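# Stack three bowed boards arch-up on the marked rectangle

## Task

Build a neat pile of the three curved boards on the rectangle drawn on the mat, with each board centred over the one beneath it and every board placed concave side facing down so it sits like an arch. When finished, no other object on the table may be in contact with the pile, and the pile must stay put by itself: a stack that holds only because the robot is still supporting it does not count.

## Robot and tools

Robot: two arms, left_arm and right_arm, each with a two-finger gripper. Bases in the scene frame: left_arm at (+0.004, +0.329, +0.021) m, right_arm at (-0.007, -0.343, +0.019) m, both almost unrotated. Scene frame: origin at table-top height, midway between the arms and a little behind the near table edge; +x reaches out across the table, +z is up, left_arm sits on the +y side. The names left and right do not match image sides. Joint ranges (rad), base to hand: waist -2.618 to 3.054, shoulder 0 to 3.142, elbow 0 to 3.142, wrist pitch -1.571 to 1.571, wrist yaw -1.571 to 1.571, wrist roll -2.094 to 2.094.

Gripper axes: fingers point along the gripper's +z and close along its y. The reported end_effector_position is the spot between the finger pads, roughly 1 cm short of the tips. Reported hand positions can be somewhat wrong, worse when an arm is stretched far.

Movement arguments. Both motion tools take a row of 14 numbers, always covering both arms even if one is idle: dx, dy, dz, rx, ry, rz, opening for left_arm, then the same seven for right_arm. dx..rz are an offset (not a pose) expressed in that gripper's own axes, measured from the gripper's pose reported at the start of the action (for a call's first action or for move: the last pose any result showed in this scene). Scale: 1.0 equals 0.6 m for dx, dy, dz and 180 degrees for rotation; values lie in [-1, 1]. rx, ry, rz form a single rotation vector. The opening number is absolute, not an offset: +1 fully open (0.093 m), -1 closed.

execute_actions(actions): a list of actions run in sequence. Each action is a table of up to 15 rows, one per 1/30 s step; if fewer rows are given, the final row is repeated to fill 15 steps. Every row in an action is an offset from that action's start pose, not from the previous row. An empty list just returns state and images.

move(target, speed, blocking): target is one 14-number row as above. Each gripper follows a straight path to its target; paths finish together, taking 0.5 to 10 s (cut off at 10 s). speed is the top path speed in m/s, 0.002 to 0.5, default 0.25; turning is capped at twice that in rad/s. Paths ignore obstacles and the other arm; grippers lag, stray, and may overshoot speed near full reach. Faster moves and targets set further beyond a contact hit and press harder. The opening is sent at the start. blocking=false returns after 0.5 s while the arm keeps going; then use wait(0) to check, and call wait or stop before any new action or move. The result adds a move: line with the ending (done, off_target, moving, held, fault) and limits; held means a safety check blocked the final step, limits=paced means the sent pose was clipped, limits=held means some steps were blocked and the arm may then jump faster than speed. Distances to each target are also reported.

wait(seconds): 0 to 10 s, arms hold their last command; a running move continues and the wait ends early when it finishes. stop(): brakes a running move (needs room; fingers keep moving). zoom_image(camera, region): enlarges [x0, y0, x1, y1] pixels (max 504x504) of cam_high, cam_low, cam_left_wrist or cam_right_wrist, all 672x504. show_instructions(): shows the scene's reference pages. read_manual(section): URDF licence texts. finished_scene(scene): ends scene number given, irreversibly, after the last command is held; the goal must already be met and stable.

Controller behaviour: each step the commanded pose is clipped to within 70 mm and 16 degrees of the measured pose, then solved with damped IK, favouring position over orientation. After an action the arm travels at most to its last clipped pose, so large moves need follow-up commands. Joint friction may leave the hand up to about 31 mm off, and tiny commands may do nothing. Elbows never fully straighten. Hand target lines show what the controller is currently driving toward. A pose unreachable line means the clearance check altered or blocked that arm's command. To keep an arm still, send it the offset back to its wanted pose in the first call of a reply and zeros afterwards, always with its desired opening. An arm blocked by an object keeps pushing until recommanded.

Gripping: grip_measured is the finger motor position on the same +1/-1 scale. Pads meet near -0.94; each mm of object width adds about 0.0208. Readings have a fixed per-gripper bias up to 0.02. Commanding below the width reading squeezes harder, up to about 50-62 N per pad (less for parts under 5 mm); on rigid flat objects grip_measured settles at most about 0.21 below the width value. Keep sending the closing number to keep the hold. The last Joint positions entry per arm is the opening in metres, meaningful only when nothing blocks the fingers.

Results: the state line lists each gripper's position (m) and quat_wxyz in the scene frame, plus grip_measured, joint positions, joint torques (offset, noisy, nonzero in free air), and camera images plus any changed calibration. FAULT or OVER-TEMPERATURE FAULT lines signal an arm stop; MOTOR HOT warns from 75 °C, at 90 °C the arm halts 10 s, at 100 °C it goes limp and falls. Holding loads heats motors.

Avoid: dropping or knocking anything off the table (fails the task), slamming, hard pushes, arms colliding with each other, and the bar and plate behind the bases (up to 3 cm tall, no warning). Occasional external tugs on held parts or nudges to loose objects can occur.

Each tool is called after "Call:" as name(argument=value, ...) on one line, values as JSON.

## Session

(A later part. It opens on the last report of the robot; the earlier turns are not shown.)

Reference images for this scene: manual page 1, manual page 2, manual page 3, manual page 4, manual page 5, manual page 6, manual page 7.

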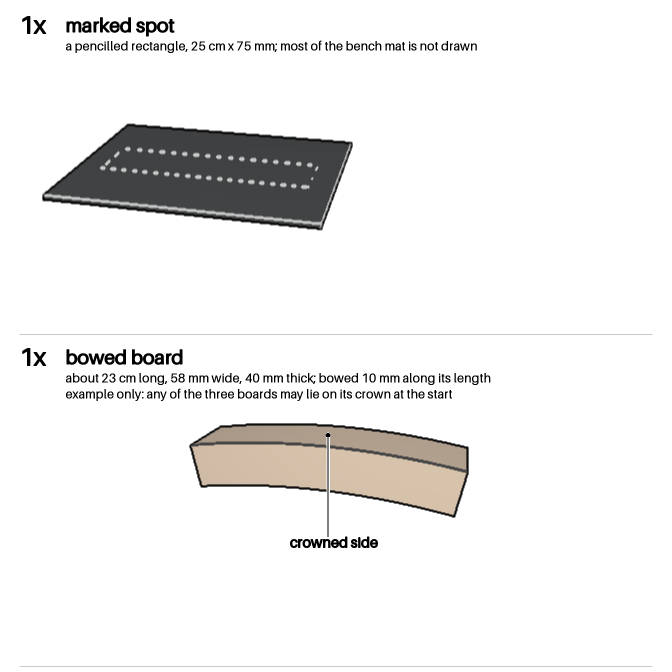

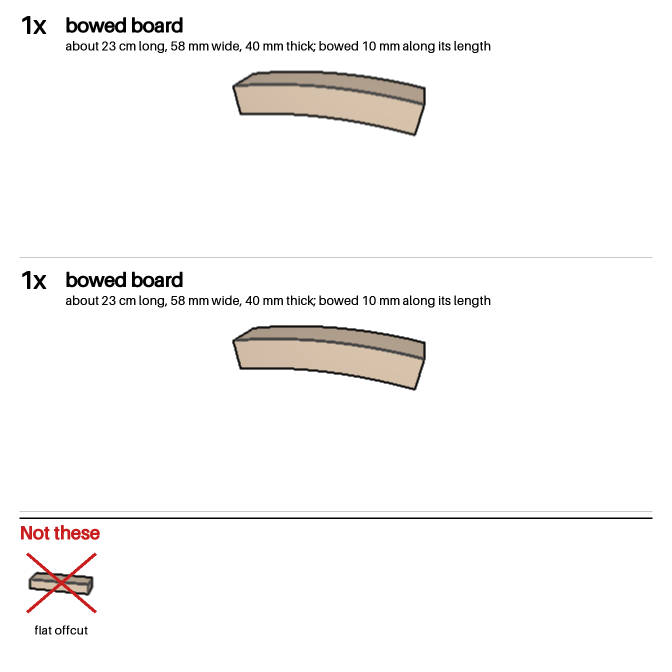

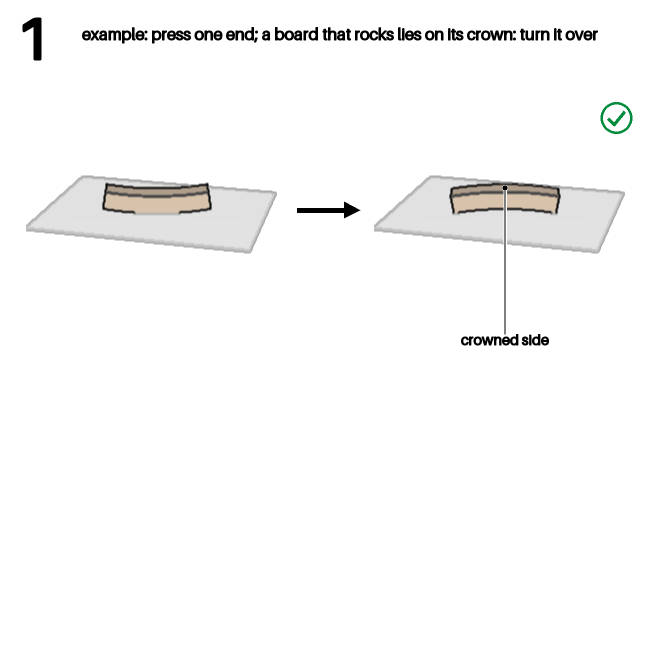

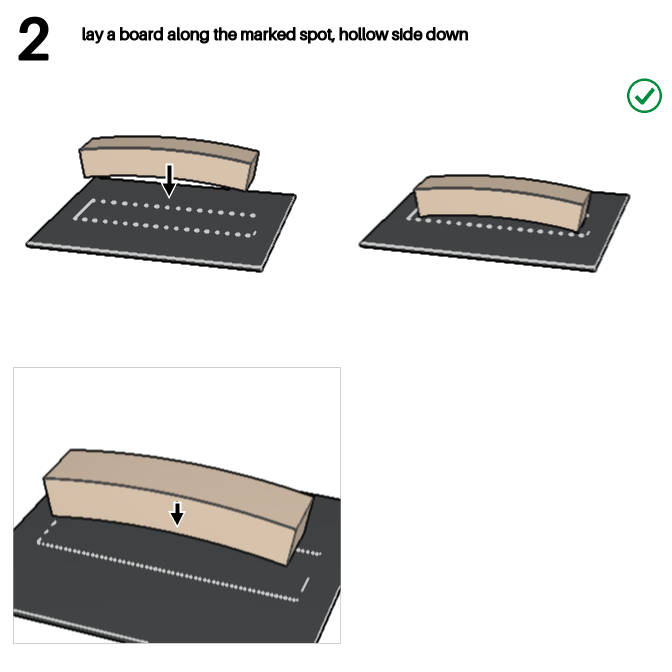

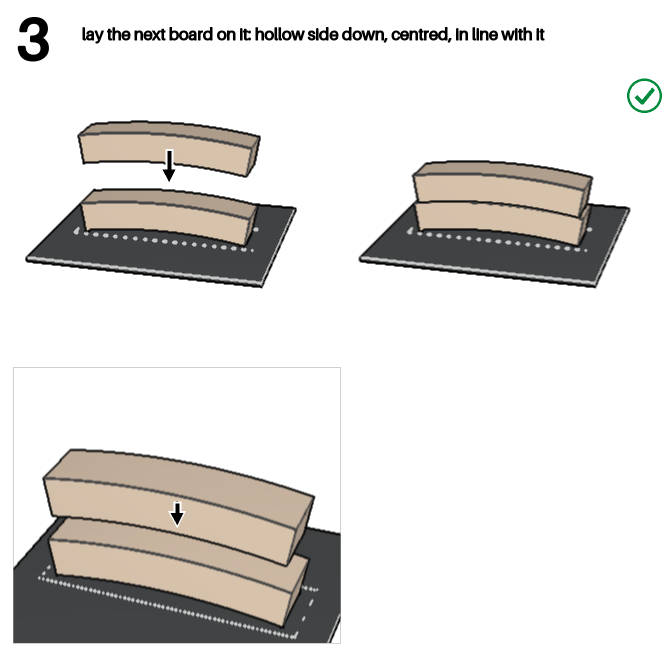

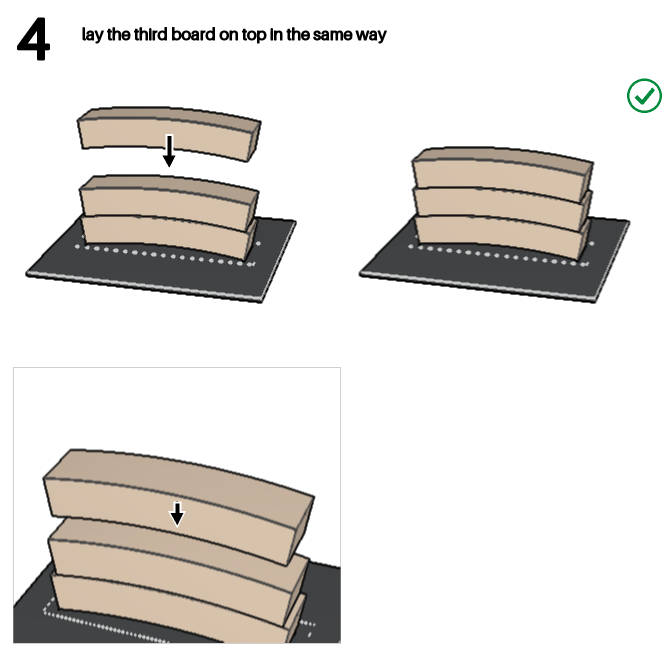

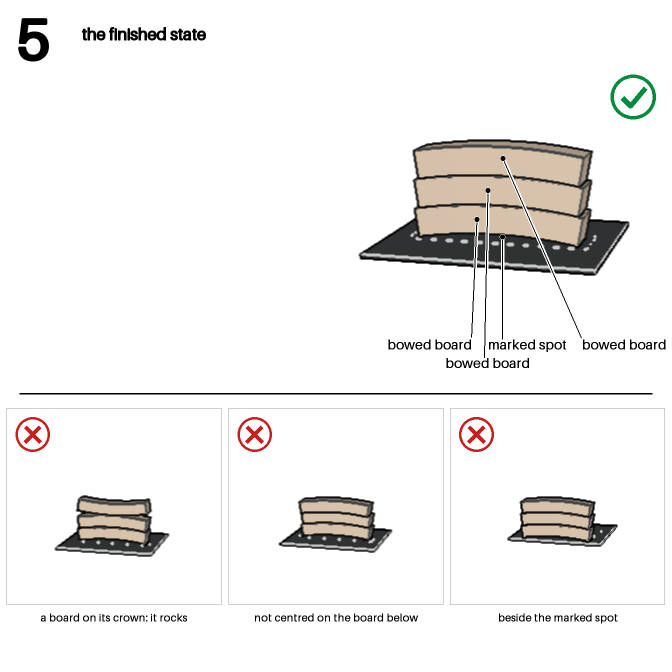

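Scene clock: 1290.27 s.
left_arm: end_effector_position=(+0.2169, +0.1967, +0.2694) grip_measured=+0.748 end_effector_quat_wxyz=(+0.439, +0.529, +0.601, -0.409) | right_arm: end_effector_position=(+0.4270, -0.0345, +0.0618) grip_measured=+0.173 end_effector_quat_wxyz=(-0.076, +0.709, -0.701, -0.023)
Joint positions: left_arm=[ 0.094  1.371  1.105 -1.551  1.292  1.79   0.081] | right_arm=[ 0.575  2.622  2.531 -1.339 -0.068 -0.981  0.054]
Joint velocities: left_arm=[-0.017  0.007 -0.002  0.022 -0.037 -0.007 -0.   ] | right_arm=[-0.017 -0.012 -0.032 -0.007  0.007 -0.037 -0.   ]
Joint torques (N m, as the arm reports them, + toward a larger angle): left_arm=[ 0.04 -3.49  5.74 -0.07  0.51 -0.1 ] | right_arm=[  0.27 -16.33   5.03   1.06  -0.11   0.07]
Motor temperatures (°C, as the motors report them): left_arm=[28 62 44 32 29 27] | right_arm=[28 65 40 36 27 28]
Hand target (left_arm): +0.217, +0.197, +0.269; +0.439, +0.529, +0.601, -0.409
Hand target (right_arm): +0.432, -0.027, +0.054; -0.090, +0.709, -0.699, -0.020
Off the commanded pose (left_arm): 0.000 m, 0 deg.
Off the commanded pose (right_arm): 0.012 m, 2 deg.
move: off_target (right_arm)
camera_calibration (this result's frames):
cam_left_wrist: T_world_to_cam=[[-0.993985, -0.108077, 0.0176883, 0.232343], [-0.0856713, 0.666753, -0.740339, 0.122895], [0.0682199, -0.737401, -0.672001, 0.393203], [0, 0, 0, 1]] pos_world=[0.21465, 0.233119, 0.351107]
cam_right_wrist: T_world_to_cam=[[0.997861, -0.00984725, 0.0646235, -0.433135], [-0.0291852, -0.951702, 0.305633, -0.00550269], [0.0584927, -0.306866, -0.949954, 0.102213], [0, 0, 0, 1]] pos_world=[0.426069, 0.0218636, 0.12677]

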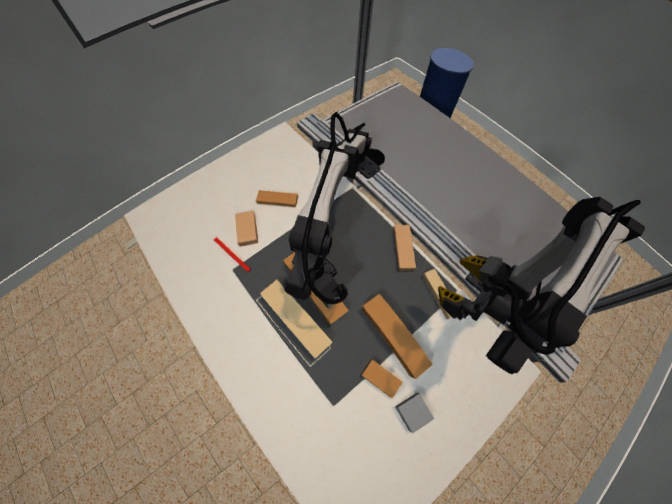

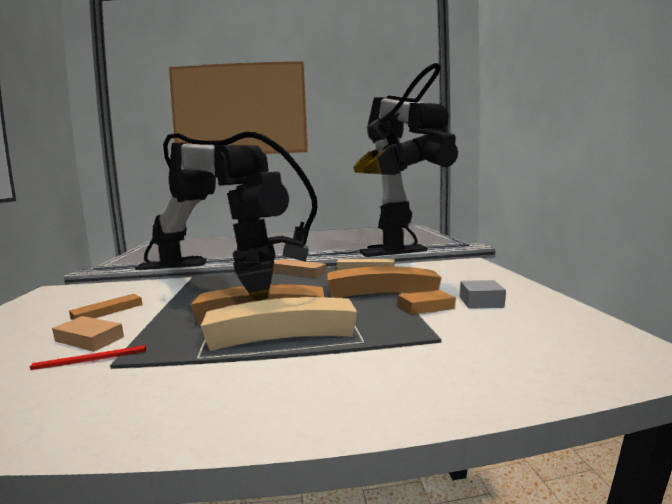

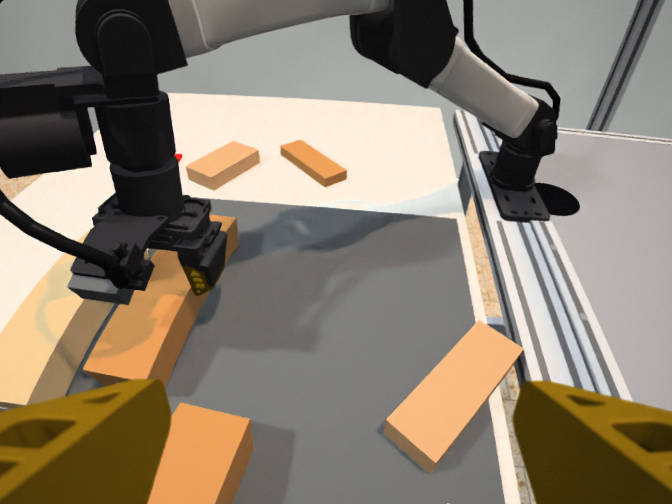

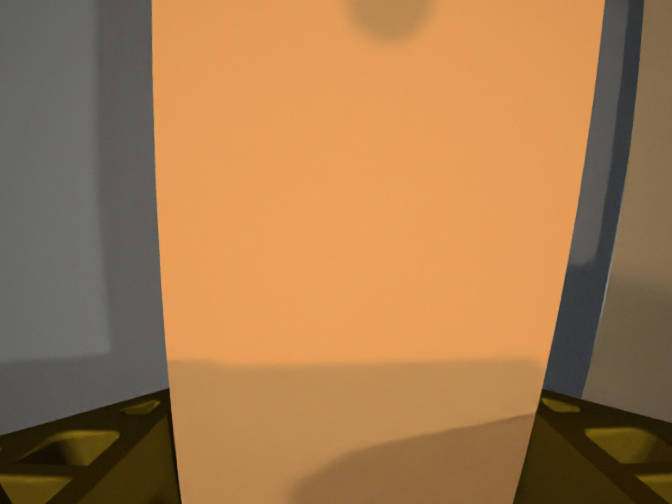

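Call:
move(target=[0,0,0,0,0,0,0.75, 0,0,0,0,0,0,0.5], speed=0.05)

Call:
move(target=[0,0,0,0,0,0,0.75, 0.08,0,-0.1,0,0,0,0.5], speed=0.1)

Call:
move(target=[0,0,0,0,0,0,0.75, 0.06,0,-0.02,0,-0.37,0,0.65], speed=0.2)

Scene clock: 1294.73 s.
left_arm: end_effector_position=(+0.2169, +0.1967, +0.2694) grip_measured=+0.748 end_effector_quat_wxyz=(+0.439, +0.529, +0.601, -0.409) | right_arm: end_effector_position=(+0.4268, -0.0346, +0.0616) grip_measured=+0.498 end_effector_quat_wxyz=(-0.076, +0.709, -0.701, -0.023)
Joint positions: left_arm=[ 0.094  1.371  1.105 -1.551  1.292  1.79   0.081] | right_arm=[ 0.575  2.622  2.529 -1.339 -0.068 -0.982  0.069]
Joint velocities: left_arm=[ 0.007 -0.017  0.007  0.007 -0.051 -0.022 -0.002] | right_arm=[-0.012 -0.012  0.007 -0.051 -0.037 -0.051 -0.   ]
Joint torques (N m, as the arm reports them, + toward a larger angle): left_arm=[ 0.02 -3.82  5.61 -0.08  0.54 -0.08] | right_arm=[ -0.31 -16.63   7.17   0.6   -0.17   0.04]
Motor temperatures (°C, as the motors report them): left_arm=[28 61 44 32 29 27] | right_arm=[28 66 40 37 27 28]
Hand target (left_arm): +0.217, +0.197, +0.269; +0.439, +0.529, +0.601, -0.409
Hand target (right_arm): +0.427, -0.035, +0.062; -0.076, +0.709, -0.701, -0.023
Off the commanded pose (left_arm): 0.000 m, 0 deg.
Off the commanded pose (right_arm): 0.000 m, 0 deg.
move: done
camera_calibration (this result's frames):
cam_left_wrist: T_world_to_cam=[[-0.993985, -0.108077, 0.0176883, 0.232343], [-0.0856713, 0.666753, -0.740339, 0.122895], [0.0682199, -0.737401, -0.672001, 0.393203], [0, 0, 0, 1]] pos_world=[0.21465, 0.233119, 0.351107]
cam_right_wrist: T_world_to_cam=[[0.997902, -0.00943785, 0.0640509, -0.432926], [-0.0286459, -0.951573, 0.306084, -0.00583034], [0.0580604, -0.307277, -0.949847, 0.102229], [0, 0, 0, 1]] pos_world=[0.425915, 0.0217789, 0.126616]

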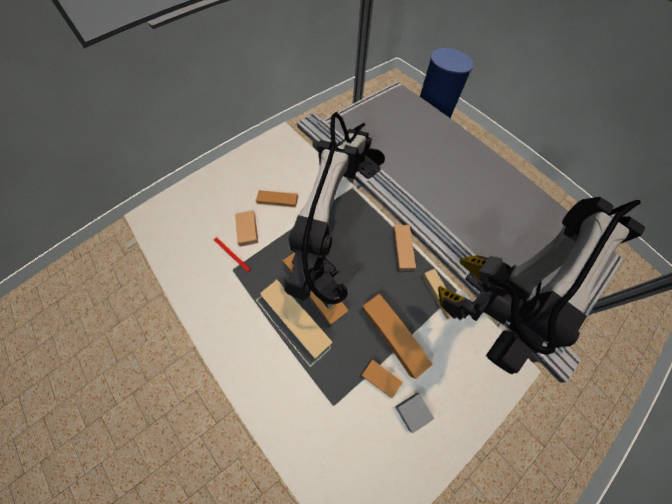

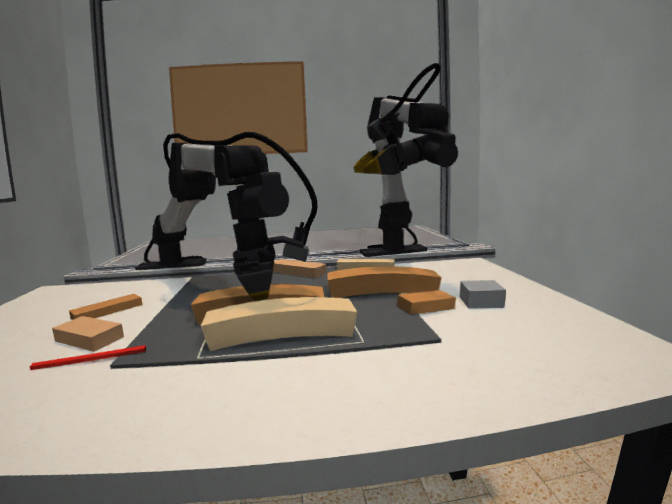

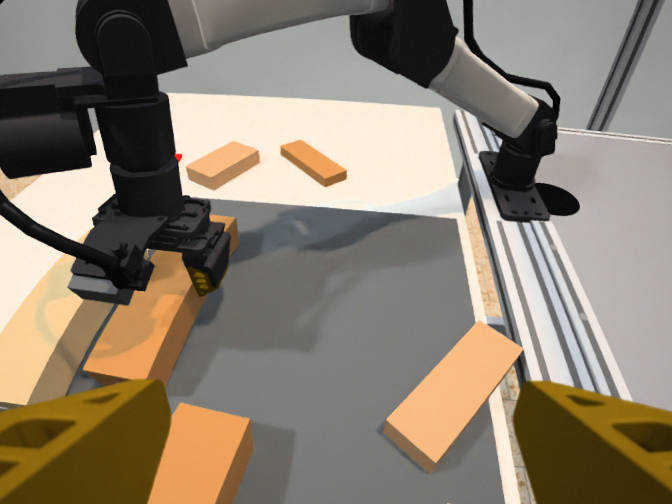

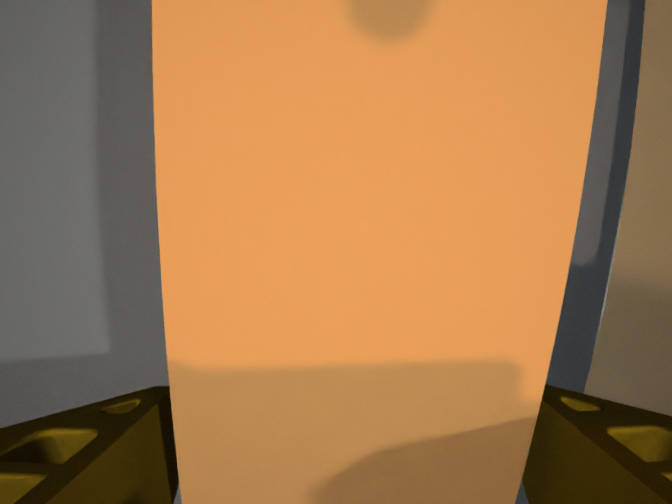

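Scene clock: 1296.03 s.
left_arm: end_effector_position=(+0.2169, +0.1967, +0.2694) grip_measured=+0.748 end_effector_quat_wxyz=(+0.439, +0.529, +0.601, -0.409) | right_arm: end_effector_position=(+0.4317, -0.0855, +0.1197) grip_measured=+0.498 end_effector_quat_wxyz=(-0.091, +0.707, -0.701, -0.013)
Joint positions: left_arm=[ 0.094  1.371  1.105 -1.551  1.292  1.79   0.081] | right_arm=[ 0.487  2.443  2.426 -1.386 -0.069 -1.066  0.069]
Joint velocities: left_arm=[-0.007 -0.007  0.002 -0.051  0.007  0.007 -0.   ] | right_arm=[ 0.002 -0.002 -0.017  0.007 -0.066  0.007 -0.001]
Joint torques (N m, as the arm reports them, + toward a larger angle): left_arm=[ 0.01 -3.71  5.71 -0.12  0.5  -0.1 ] | right_arm=[ -0.67 -15.96   5.01   0.49  -0.27  -0.07]
Motor temperatures (°C, as the motors report them): left_arm=[28 60 44 32 29 27] | right_arm=[28 67 40 37 27 28]
Hand target (left_arm): +0.217, +0.197, +0.269; +0.439, +0.529, +0.601, -0.409
Hand target (right_arm): +0.425, -0.090, +0.115; -0.076, +0.709, -0.701, -0.022
Off the commanded pose (left_arm): 0.000 m, 0 deg.
Off the commanded pose (right_arm): 0.011 m, 2 deg.
move: off_target (right_arm)
camera_calibration (this result's frames):
cam_left_wrist: T_world_to_cam=[[-0.993985, -0.108077, 0.0176883, 0.232343], [-0.0856713, 0.666753, -0.740339, 0.122895], [0.0682199, -0.737401, -0.672001, 0.393203], [0, 0, 0, 1]] pos_world=[0.21465, 0.233119, 0.351107]
cam_right_wrist: T_world_to_cam=[[0.994903, -0.0147634, 0.099751, -0.445408], [-0.0439571, -0.953784, 0.29726, -0.0643555], [0.0907524, -0.300129, -0.949572, 0.127918], [0, 0, 0, 1]] pos_world=[0.4287, -0.0295651, 0.185027]

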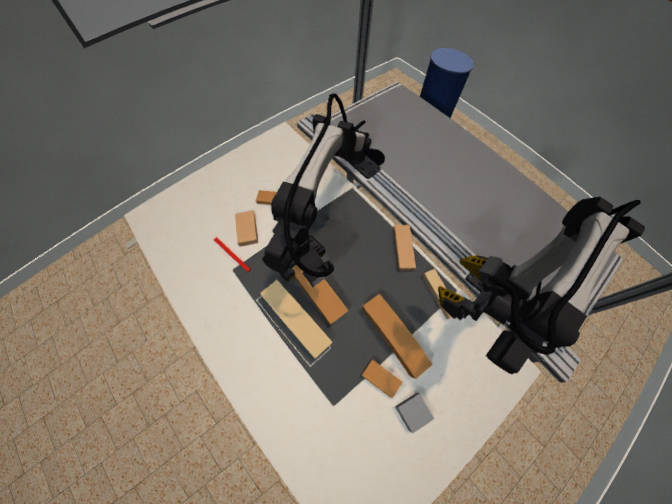

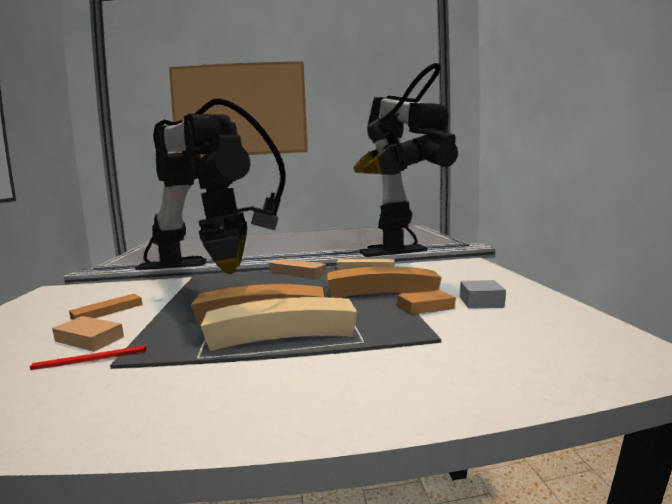

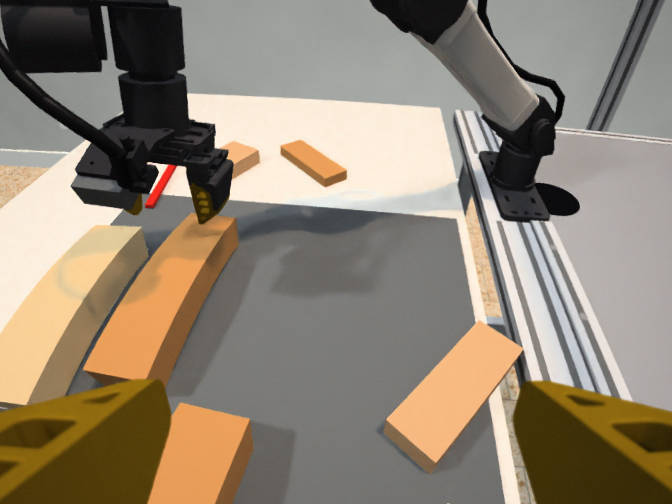

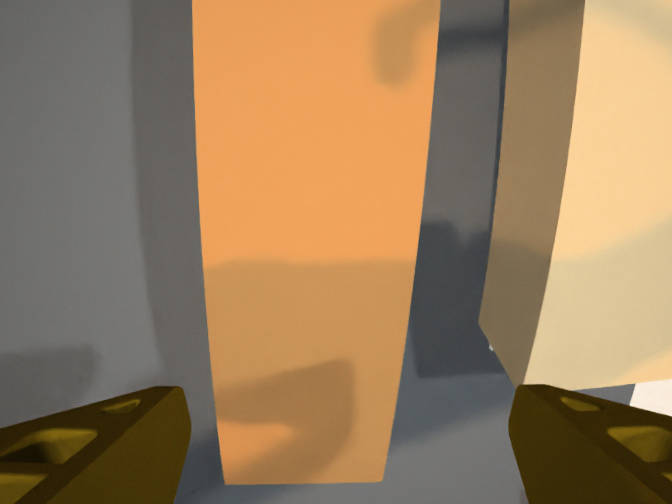

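Scene clock: 1299.50 s.
left_arm: end_effector_position=(+0.2169, +0.1967, +0.2694) grip_measured=+0.748 end_effector_quat_wxyz=(+0.439, +0.529, +0.601, -0.409) | right_arm: end_effector_position=(+0.4334, -0.1215, +0.1449) grip_measured=+0.648 end_effector_quat_wxyz=(-0.465, +0.600, -0.524, -0.387)
Joint positions: left_arm=[ 0.094  1.371  1.105 -1.551  1.292  1.79   0.081] | right_arm=[ 0.115  2.176  1.554 -0.437 -1.252 -1.197  0.076]
Joint velocities: left_arm=[-0.017  0.007 -0.017 -0.037  0.051 -0.022 -0.   ] | right_arm=[-0.007  0.002 -0.017  0.022 -0.037  0.037 -0.001]
Joint torques (N m, as the arm reports them, + toward a larger angle): left_arm=[-0.03 -3.74  5.68 -0.07  0.62 -0.12] | right_arm=[ -0.8  -11.49   5.01   1.08  -0.73   0.08]
Motor temperatures (°C, as the motors report them): left_arm=[28 60 44 32 29 27] | right_arm=[28 67 40 37 27 28]
Hand target (left_arm): +0.217, +0.197, +0.269; +0.439, +0.529, +0.601, -0.409
Hand target (right_arm): +0.431, -0.124, +0.128; -0.454, +0.588, -0.536, -0.401
Off the commanded pose (left_arm): 0.000 m, 0 deg.
Off the commanded pose (right_arm): 0.019 m, 3 deg.
move: off_target (right_arm)
camera_calibration (this result's frames):
cam_left_wrist: T_world_to_cam=[[-0.993985, -0.108077, 0.0176883, 0.232343], [-0.0856713, 0.666753, -0.740339, 0.122895], [0.0682199, -0.737401, -0.672001, 0.393203], [0, 0, 0, 1]] pos_world=[0.21465, 0.233119, 0.351107]
cam_right_wrist: T_world_to_cam=[[0.990818, 0.0236285, 0.133125, -0.448569], [0.115211, -0.662851, -0.739835, 0.0105095], [0.0707609, 0.748379, -0.659486, 0.234929], [0, 0, 0, 1]] pos_world=[0.426615, -0.158251, 0.222424]

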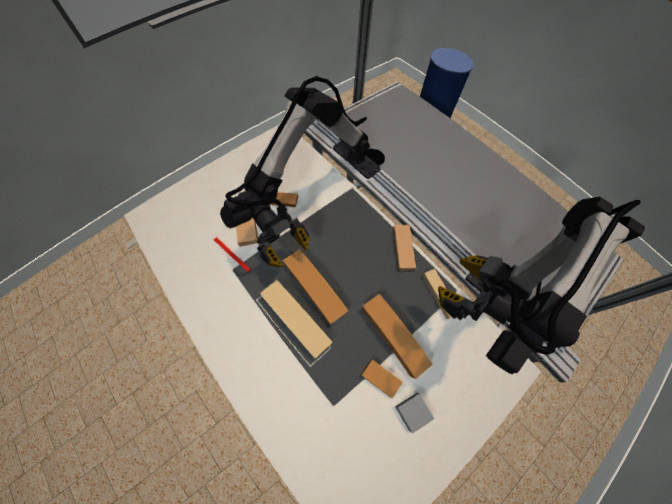

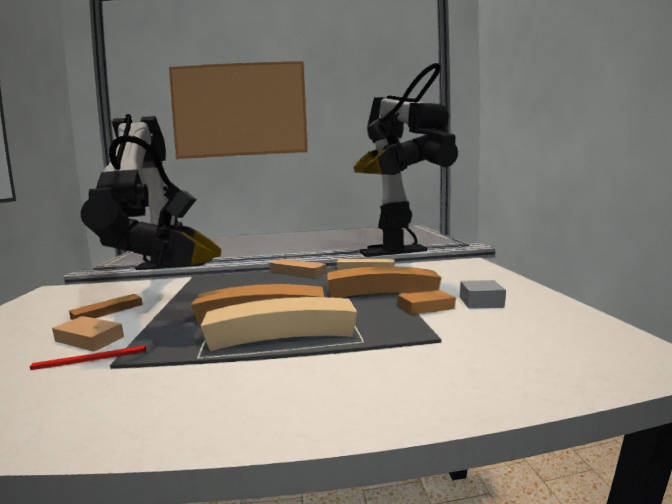

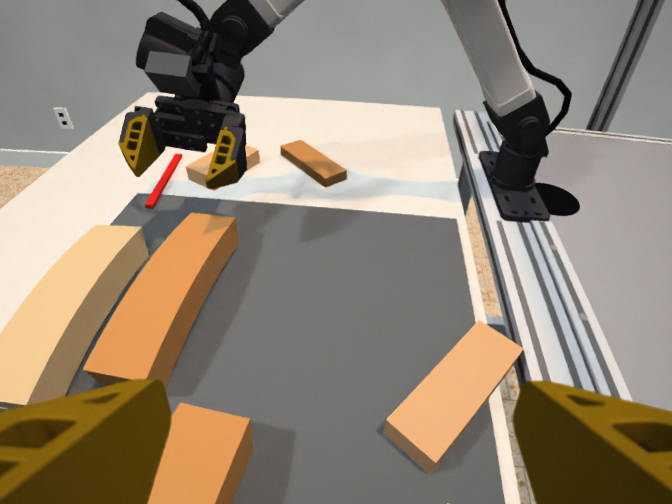

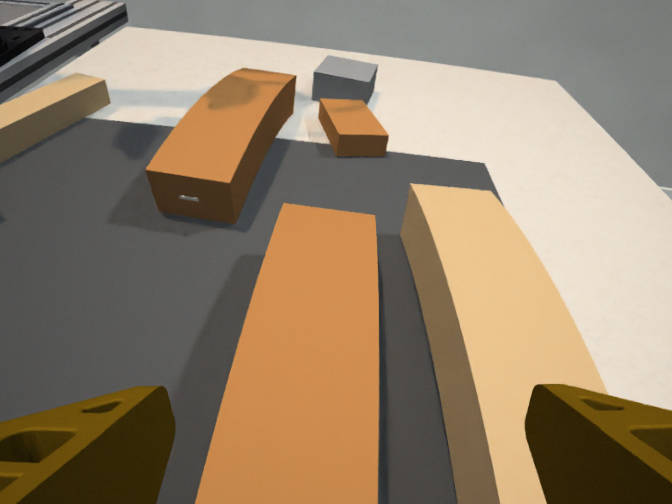

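Call:
move(target=[0.152,0.19,0.063,0,0.405,0,0.75, -0.01,0.013,0.105,0,0.40,0.042,0.55], speed=0.2)

Scene clock: 1320.07 s.
left_arm: end_effector_position=(+0.3281, +0.2012, +0.1648) grip_measured=+0.748 end_effector_quat_wxyz=(-0.005, +0.668, +0.744, -0.018) | right_arm: end_effector_position=(+0.4280, -0.0579, +0.1435) grip_measured=+0.552 end_effector_quat_wxyz=(+0.102, -0.673, +0.733, -0.013)
Joint positions: left_arm=[-0.417  1.89   1.735 -1.44   0.046  1.119  0.081] | right_arm=[ 0.56   2.559  2.738 -1.545 -0.001 -0.906  0.072]
Joint velocities: left_arm=[ 0.007  0.012  0.012 -0.051 -0.037  0.007  0.   ] | right_arm=[ 0.002  0.007  0.012 -0.037  0.007  0.007  0.001]
Joint torques (N m, as the arm reports them, + toward a larger angle): left_arm=[-0.64 -7.79  7.72  0.08 -0.08 -0.19] | right_arm=[  0.   -13.44   7.54   0.57   0.02  -0.03]
Motor temperatures (°C, as the motors report them): left_arm=[28 56 44 31 29 27] | right_arm=[28 64 39 37 28 28]
Hand target (left_arm): +0.329, +0.199, +0.169; -0.007, +0.669, +0.743, -0.013
Hand target (right_arm): +0.426, -0.058, +0.131; -0.085, +0.673, -0.734, +0.016
Off the commanded pose (left_arm): 0.005 m, 0 deg.
Off the commanded pose (right_arm): 0.011 m, 7 deg.
joint sent to its limit (right arm) — the command would take joint 4 (wrist pitch) past its lower limit, so that joint was sent only as far as its limit.
move: off_target (right_arm)
camera_calibration (this result's frames):
cam_left_wrist: T_world_to_cam=[[-0.994858, -0.0971523, 0.0286219, 0.341464], [-0.0761175, 0.903632, 0.421492, -0.190226], [-0.0668126, 0.417146, -0.906381, 0.169223], [0, 0, 0, 1]] pos_world=[0.336535, 0.134478, 0.223786]
cam_right_wrist: T_world_to_cam=[[0.983254, -0.109576, 0.145621, -0.450748], [-0.150266, -0.93957, 0.307616, -0.000458796], [0.103114, -0.324347, -0.940301, 0.151141], [0, 0, 0, 1]] pos_world=[0.427545, -0.000800007, 0.207898]

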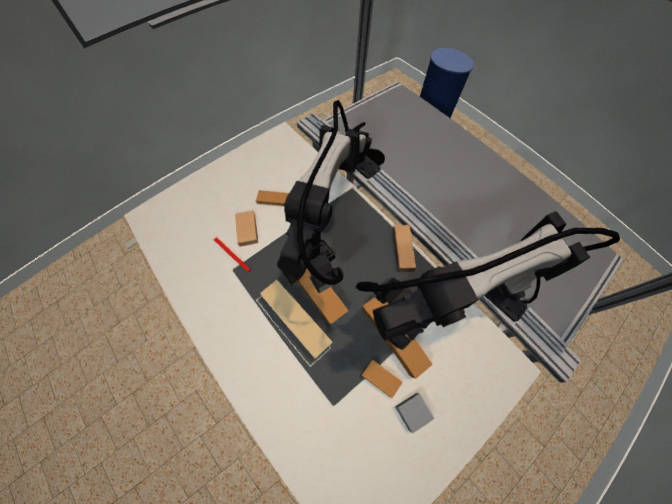

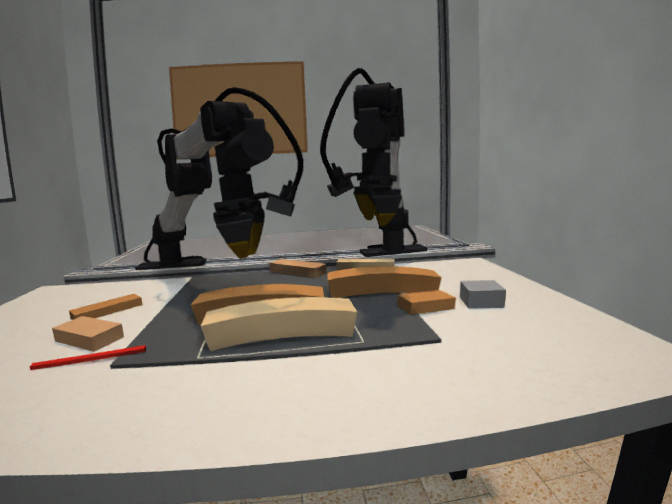

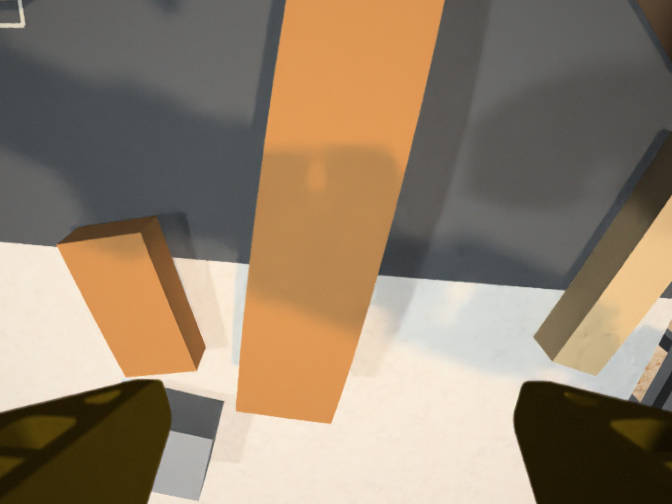

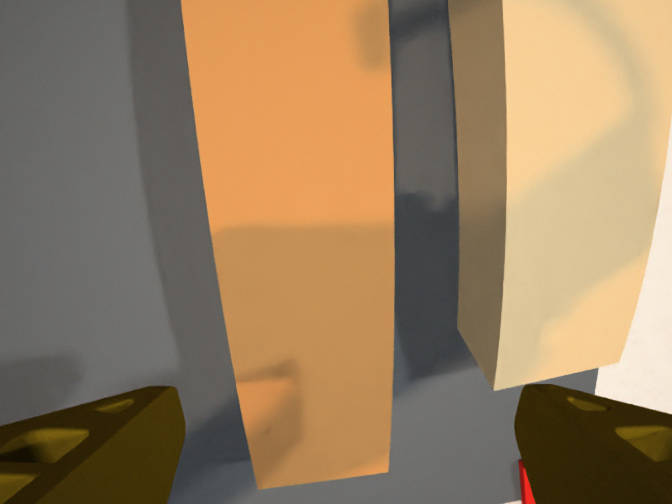

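Call:
move(target=[0,0.017,0.14,0,0,0.05,0.75, 0.014,0.034,0.105,-0.03,0,-0.035,0.55], speed=0.1)

Scene clock: 1324.70 s.
left_arm: end_effector_position=(+0.3347, +0.2004, +0.0861) grip_measured=+0.748 end_effector_quat_wxyz=(-0.005, +0.723, +0.691, -0.018) | right_arm: end_effector_position=(+0.4182, -0.0552, +0.0773) grip_measured=+0.552 end_effector_quat_wxyz=(-0.067, +0.716, -0.695, -0.010)
Joint positions: left_arm=[-0.417  1.937  1.485 -1.145  0.044  1.271  0.081] | right_arm=[ 0.56   2.508  2.38  -1.319 -0.044 -1.018  0.072]
Joint velocities: left_arm=[ 0.002  0.012 -0.017 -0.037 -0.007 -0.051 -0.   ] | right_arm=[-0.012 -0.002 -0.007 -0.081 -0.051  0.037  0.   ]
Joint torques (N m, as the arm reports them, + toward a larger angle): left_arm=[ 0.18 -8.33  4.46  0.39  0.02 -0.06] | right_arm=[ -0.95 -17.18   5.21   0.73  -0.15  -0.03]
Motor temperatures (°C, as the motors report them): left_arm=[28 57 44 31 29 27] | right_arm=[28 65 39 37 27 28]
Hand target (left_arm): +0.335, +0.200, +0.081; -0.004, +0.725, +0.689, -0.018
Hand target (right_arm): +0.418, -0.058, +0.078; -0.068, +0.716, -0.695, -0.015
Off the commanded pose (left_arm): 0.006 m, 0 deg.
Off the commanded pose (right_arm): 0.002 m, 1 deg.
move: done
camera_calibration (this result's frames):
cam_left_wrist: T_world_to_cam=[[-0.998155, 0.0540124, 0.0277514, 0.321075], [0.060673, 0.905899, 0.419125, -0.201891], [-0.00250204, 0.420035, -0.907504, 0.0766452], [0, 0, 0, 1]] pos_world=[0.332923, 0.133357, 0.145263]
cam_right_wrist: T_world_to_cam=[[0.997513, 0.00965093, 0.0698182, -0.424768], [-0.0143537, -0.942006, 0.335288, -0.0381814], [0.069005, -0.335456, -0.939525, 0.10435], [0, 0, 0, 1]] pos_world=[0.415963, 0.00313711, 0.140498]

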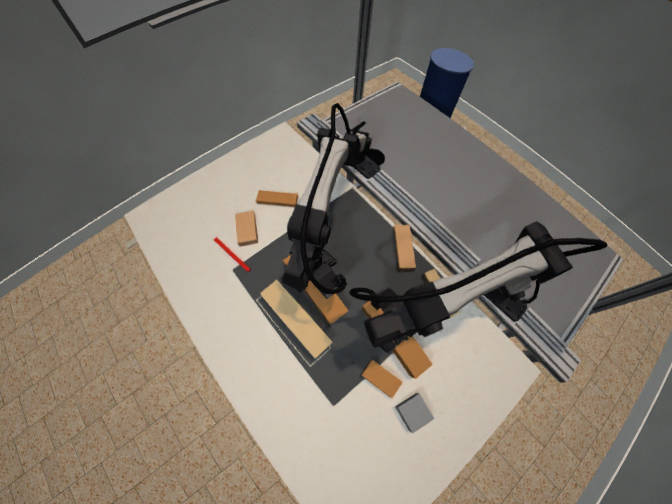

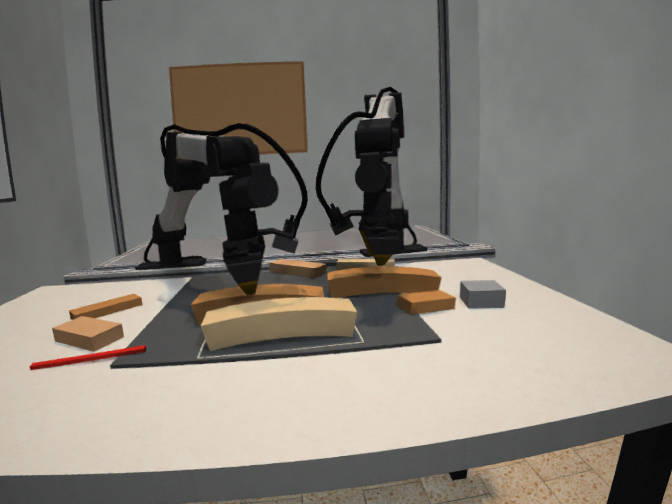

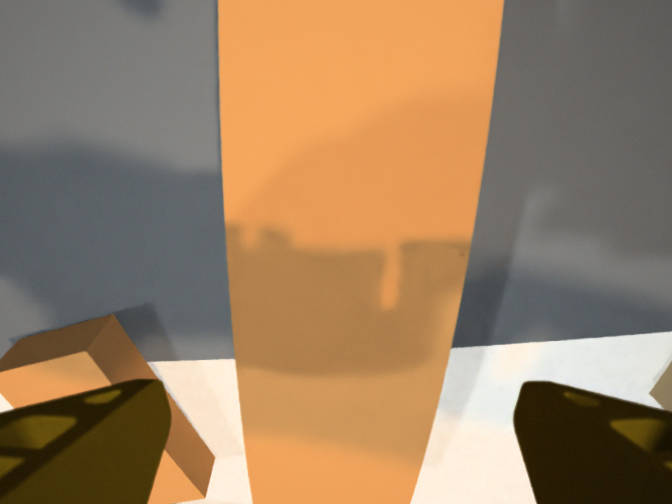

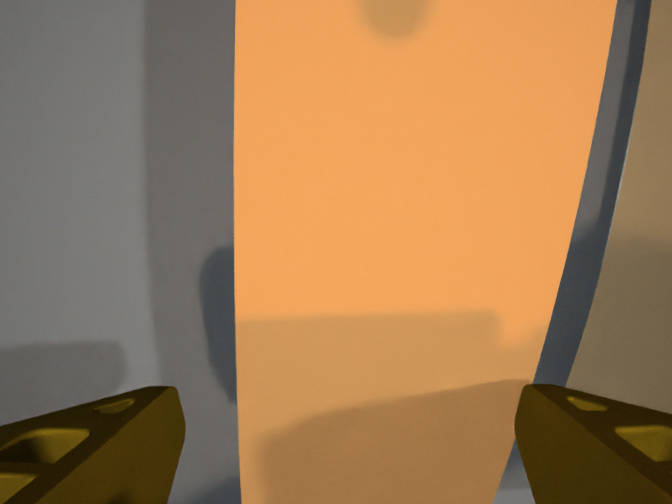

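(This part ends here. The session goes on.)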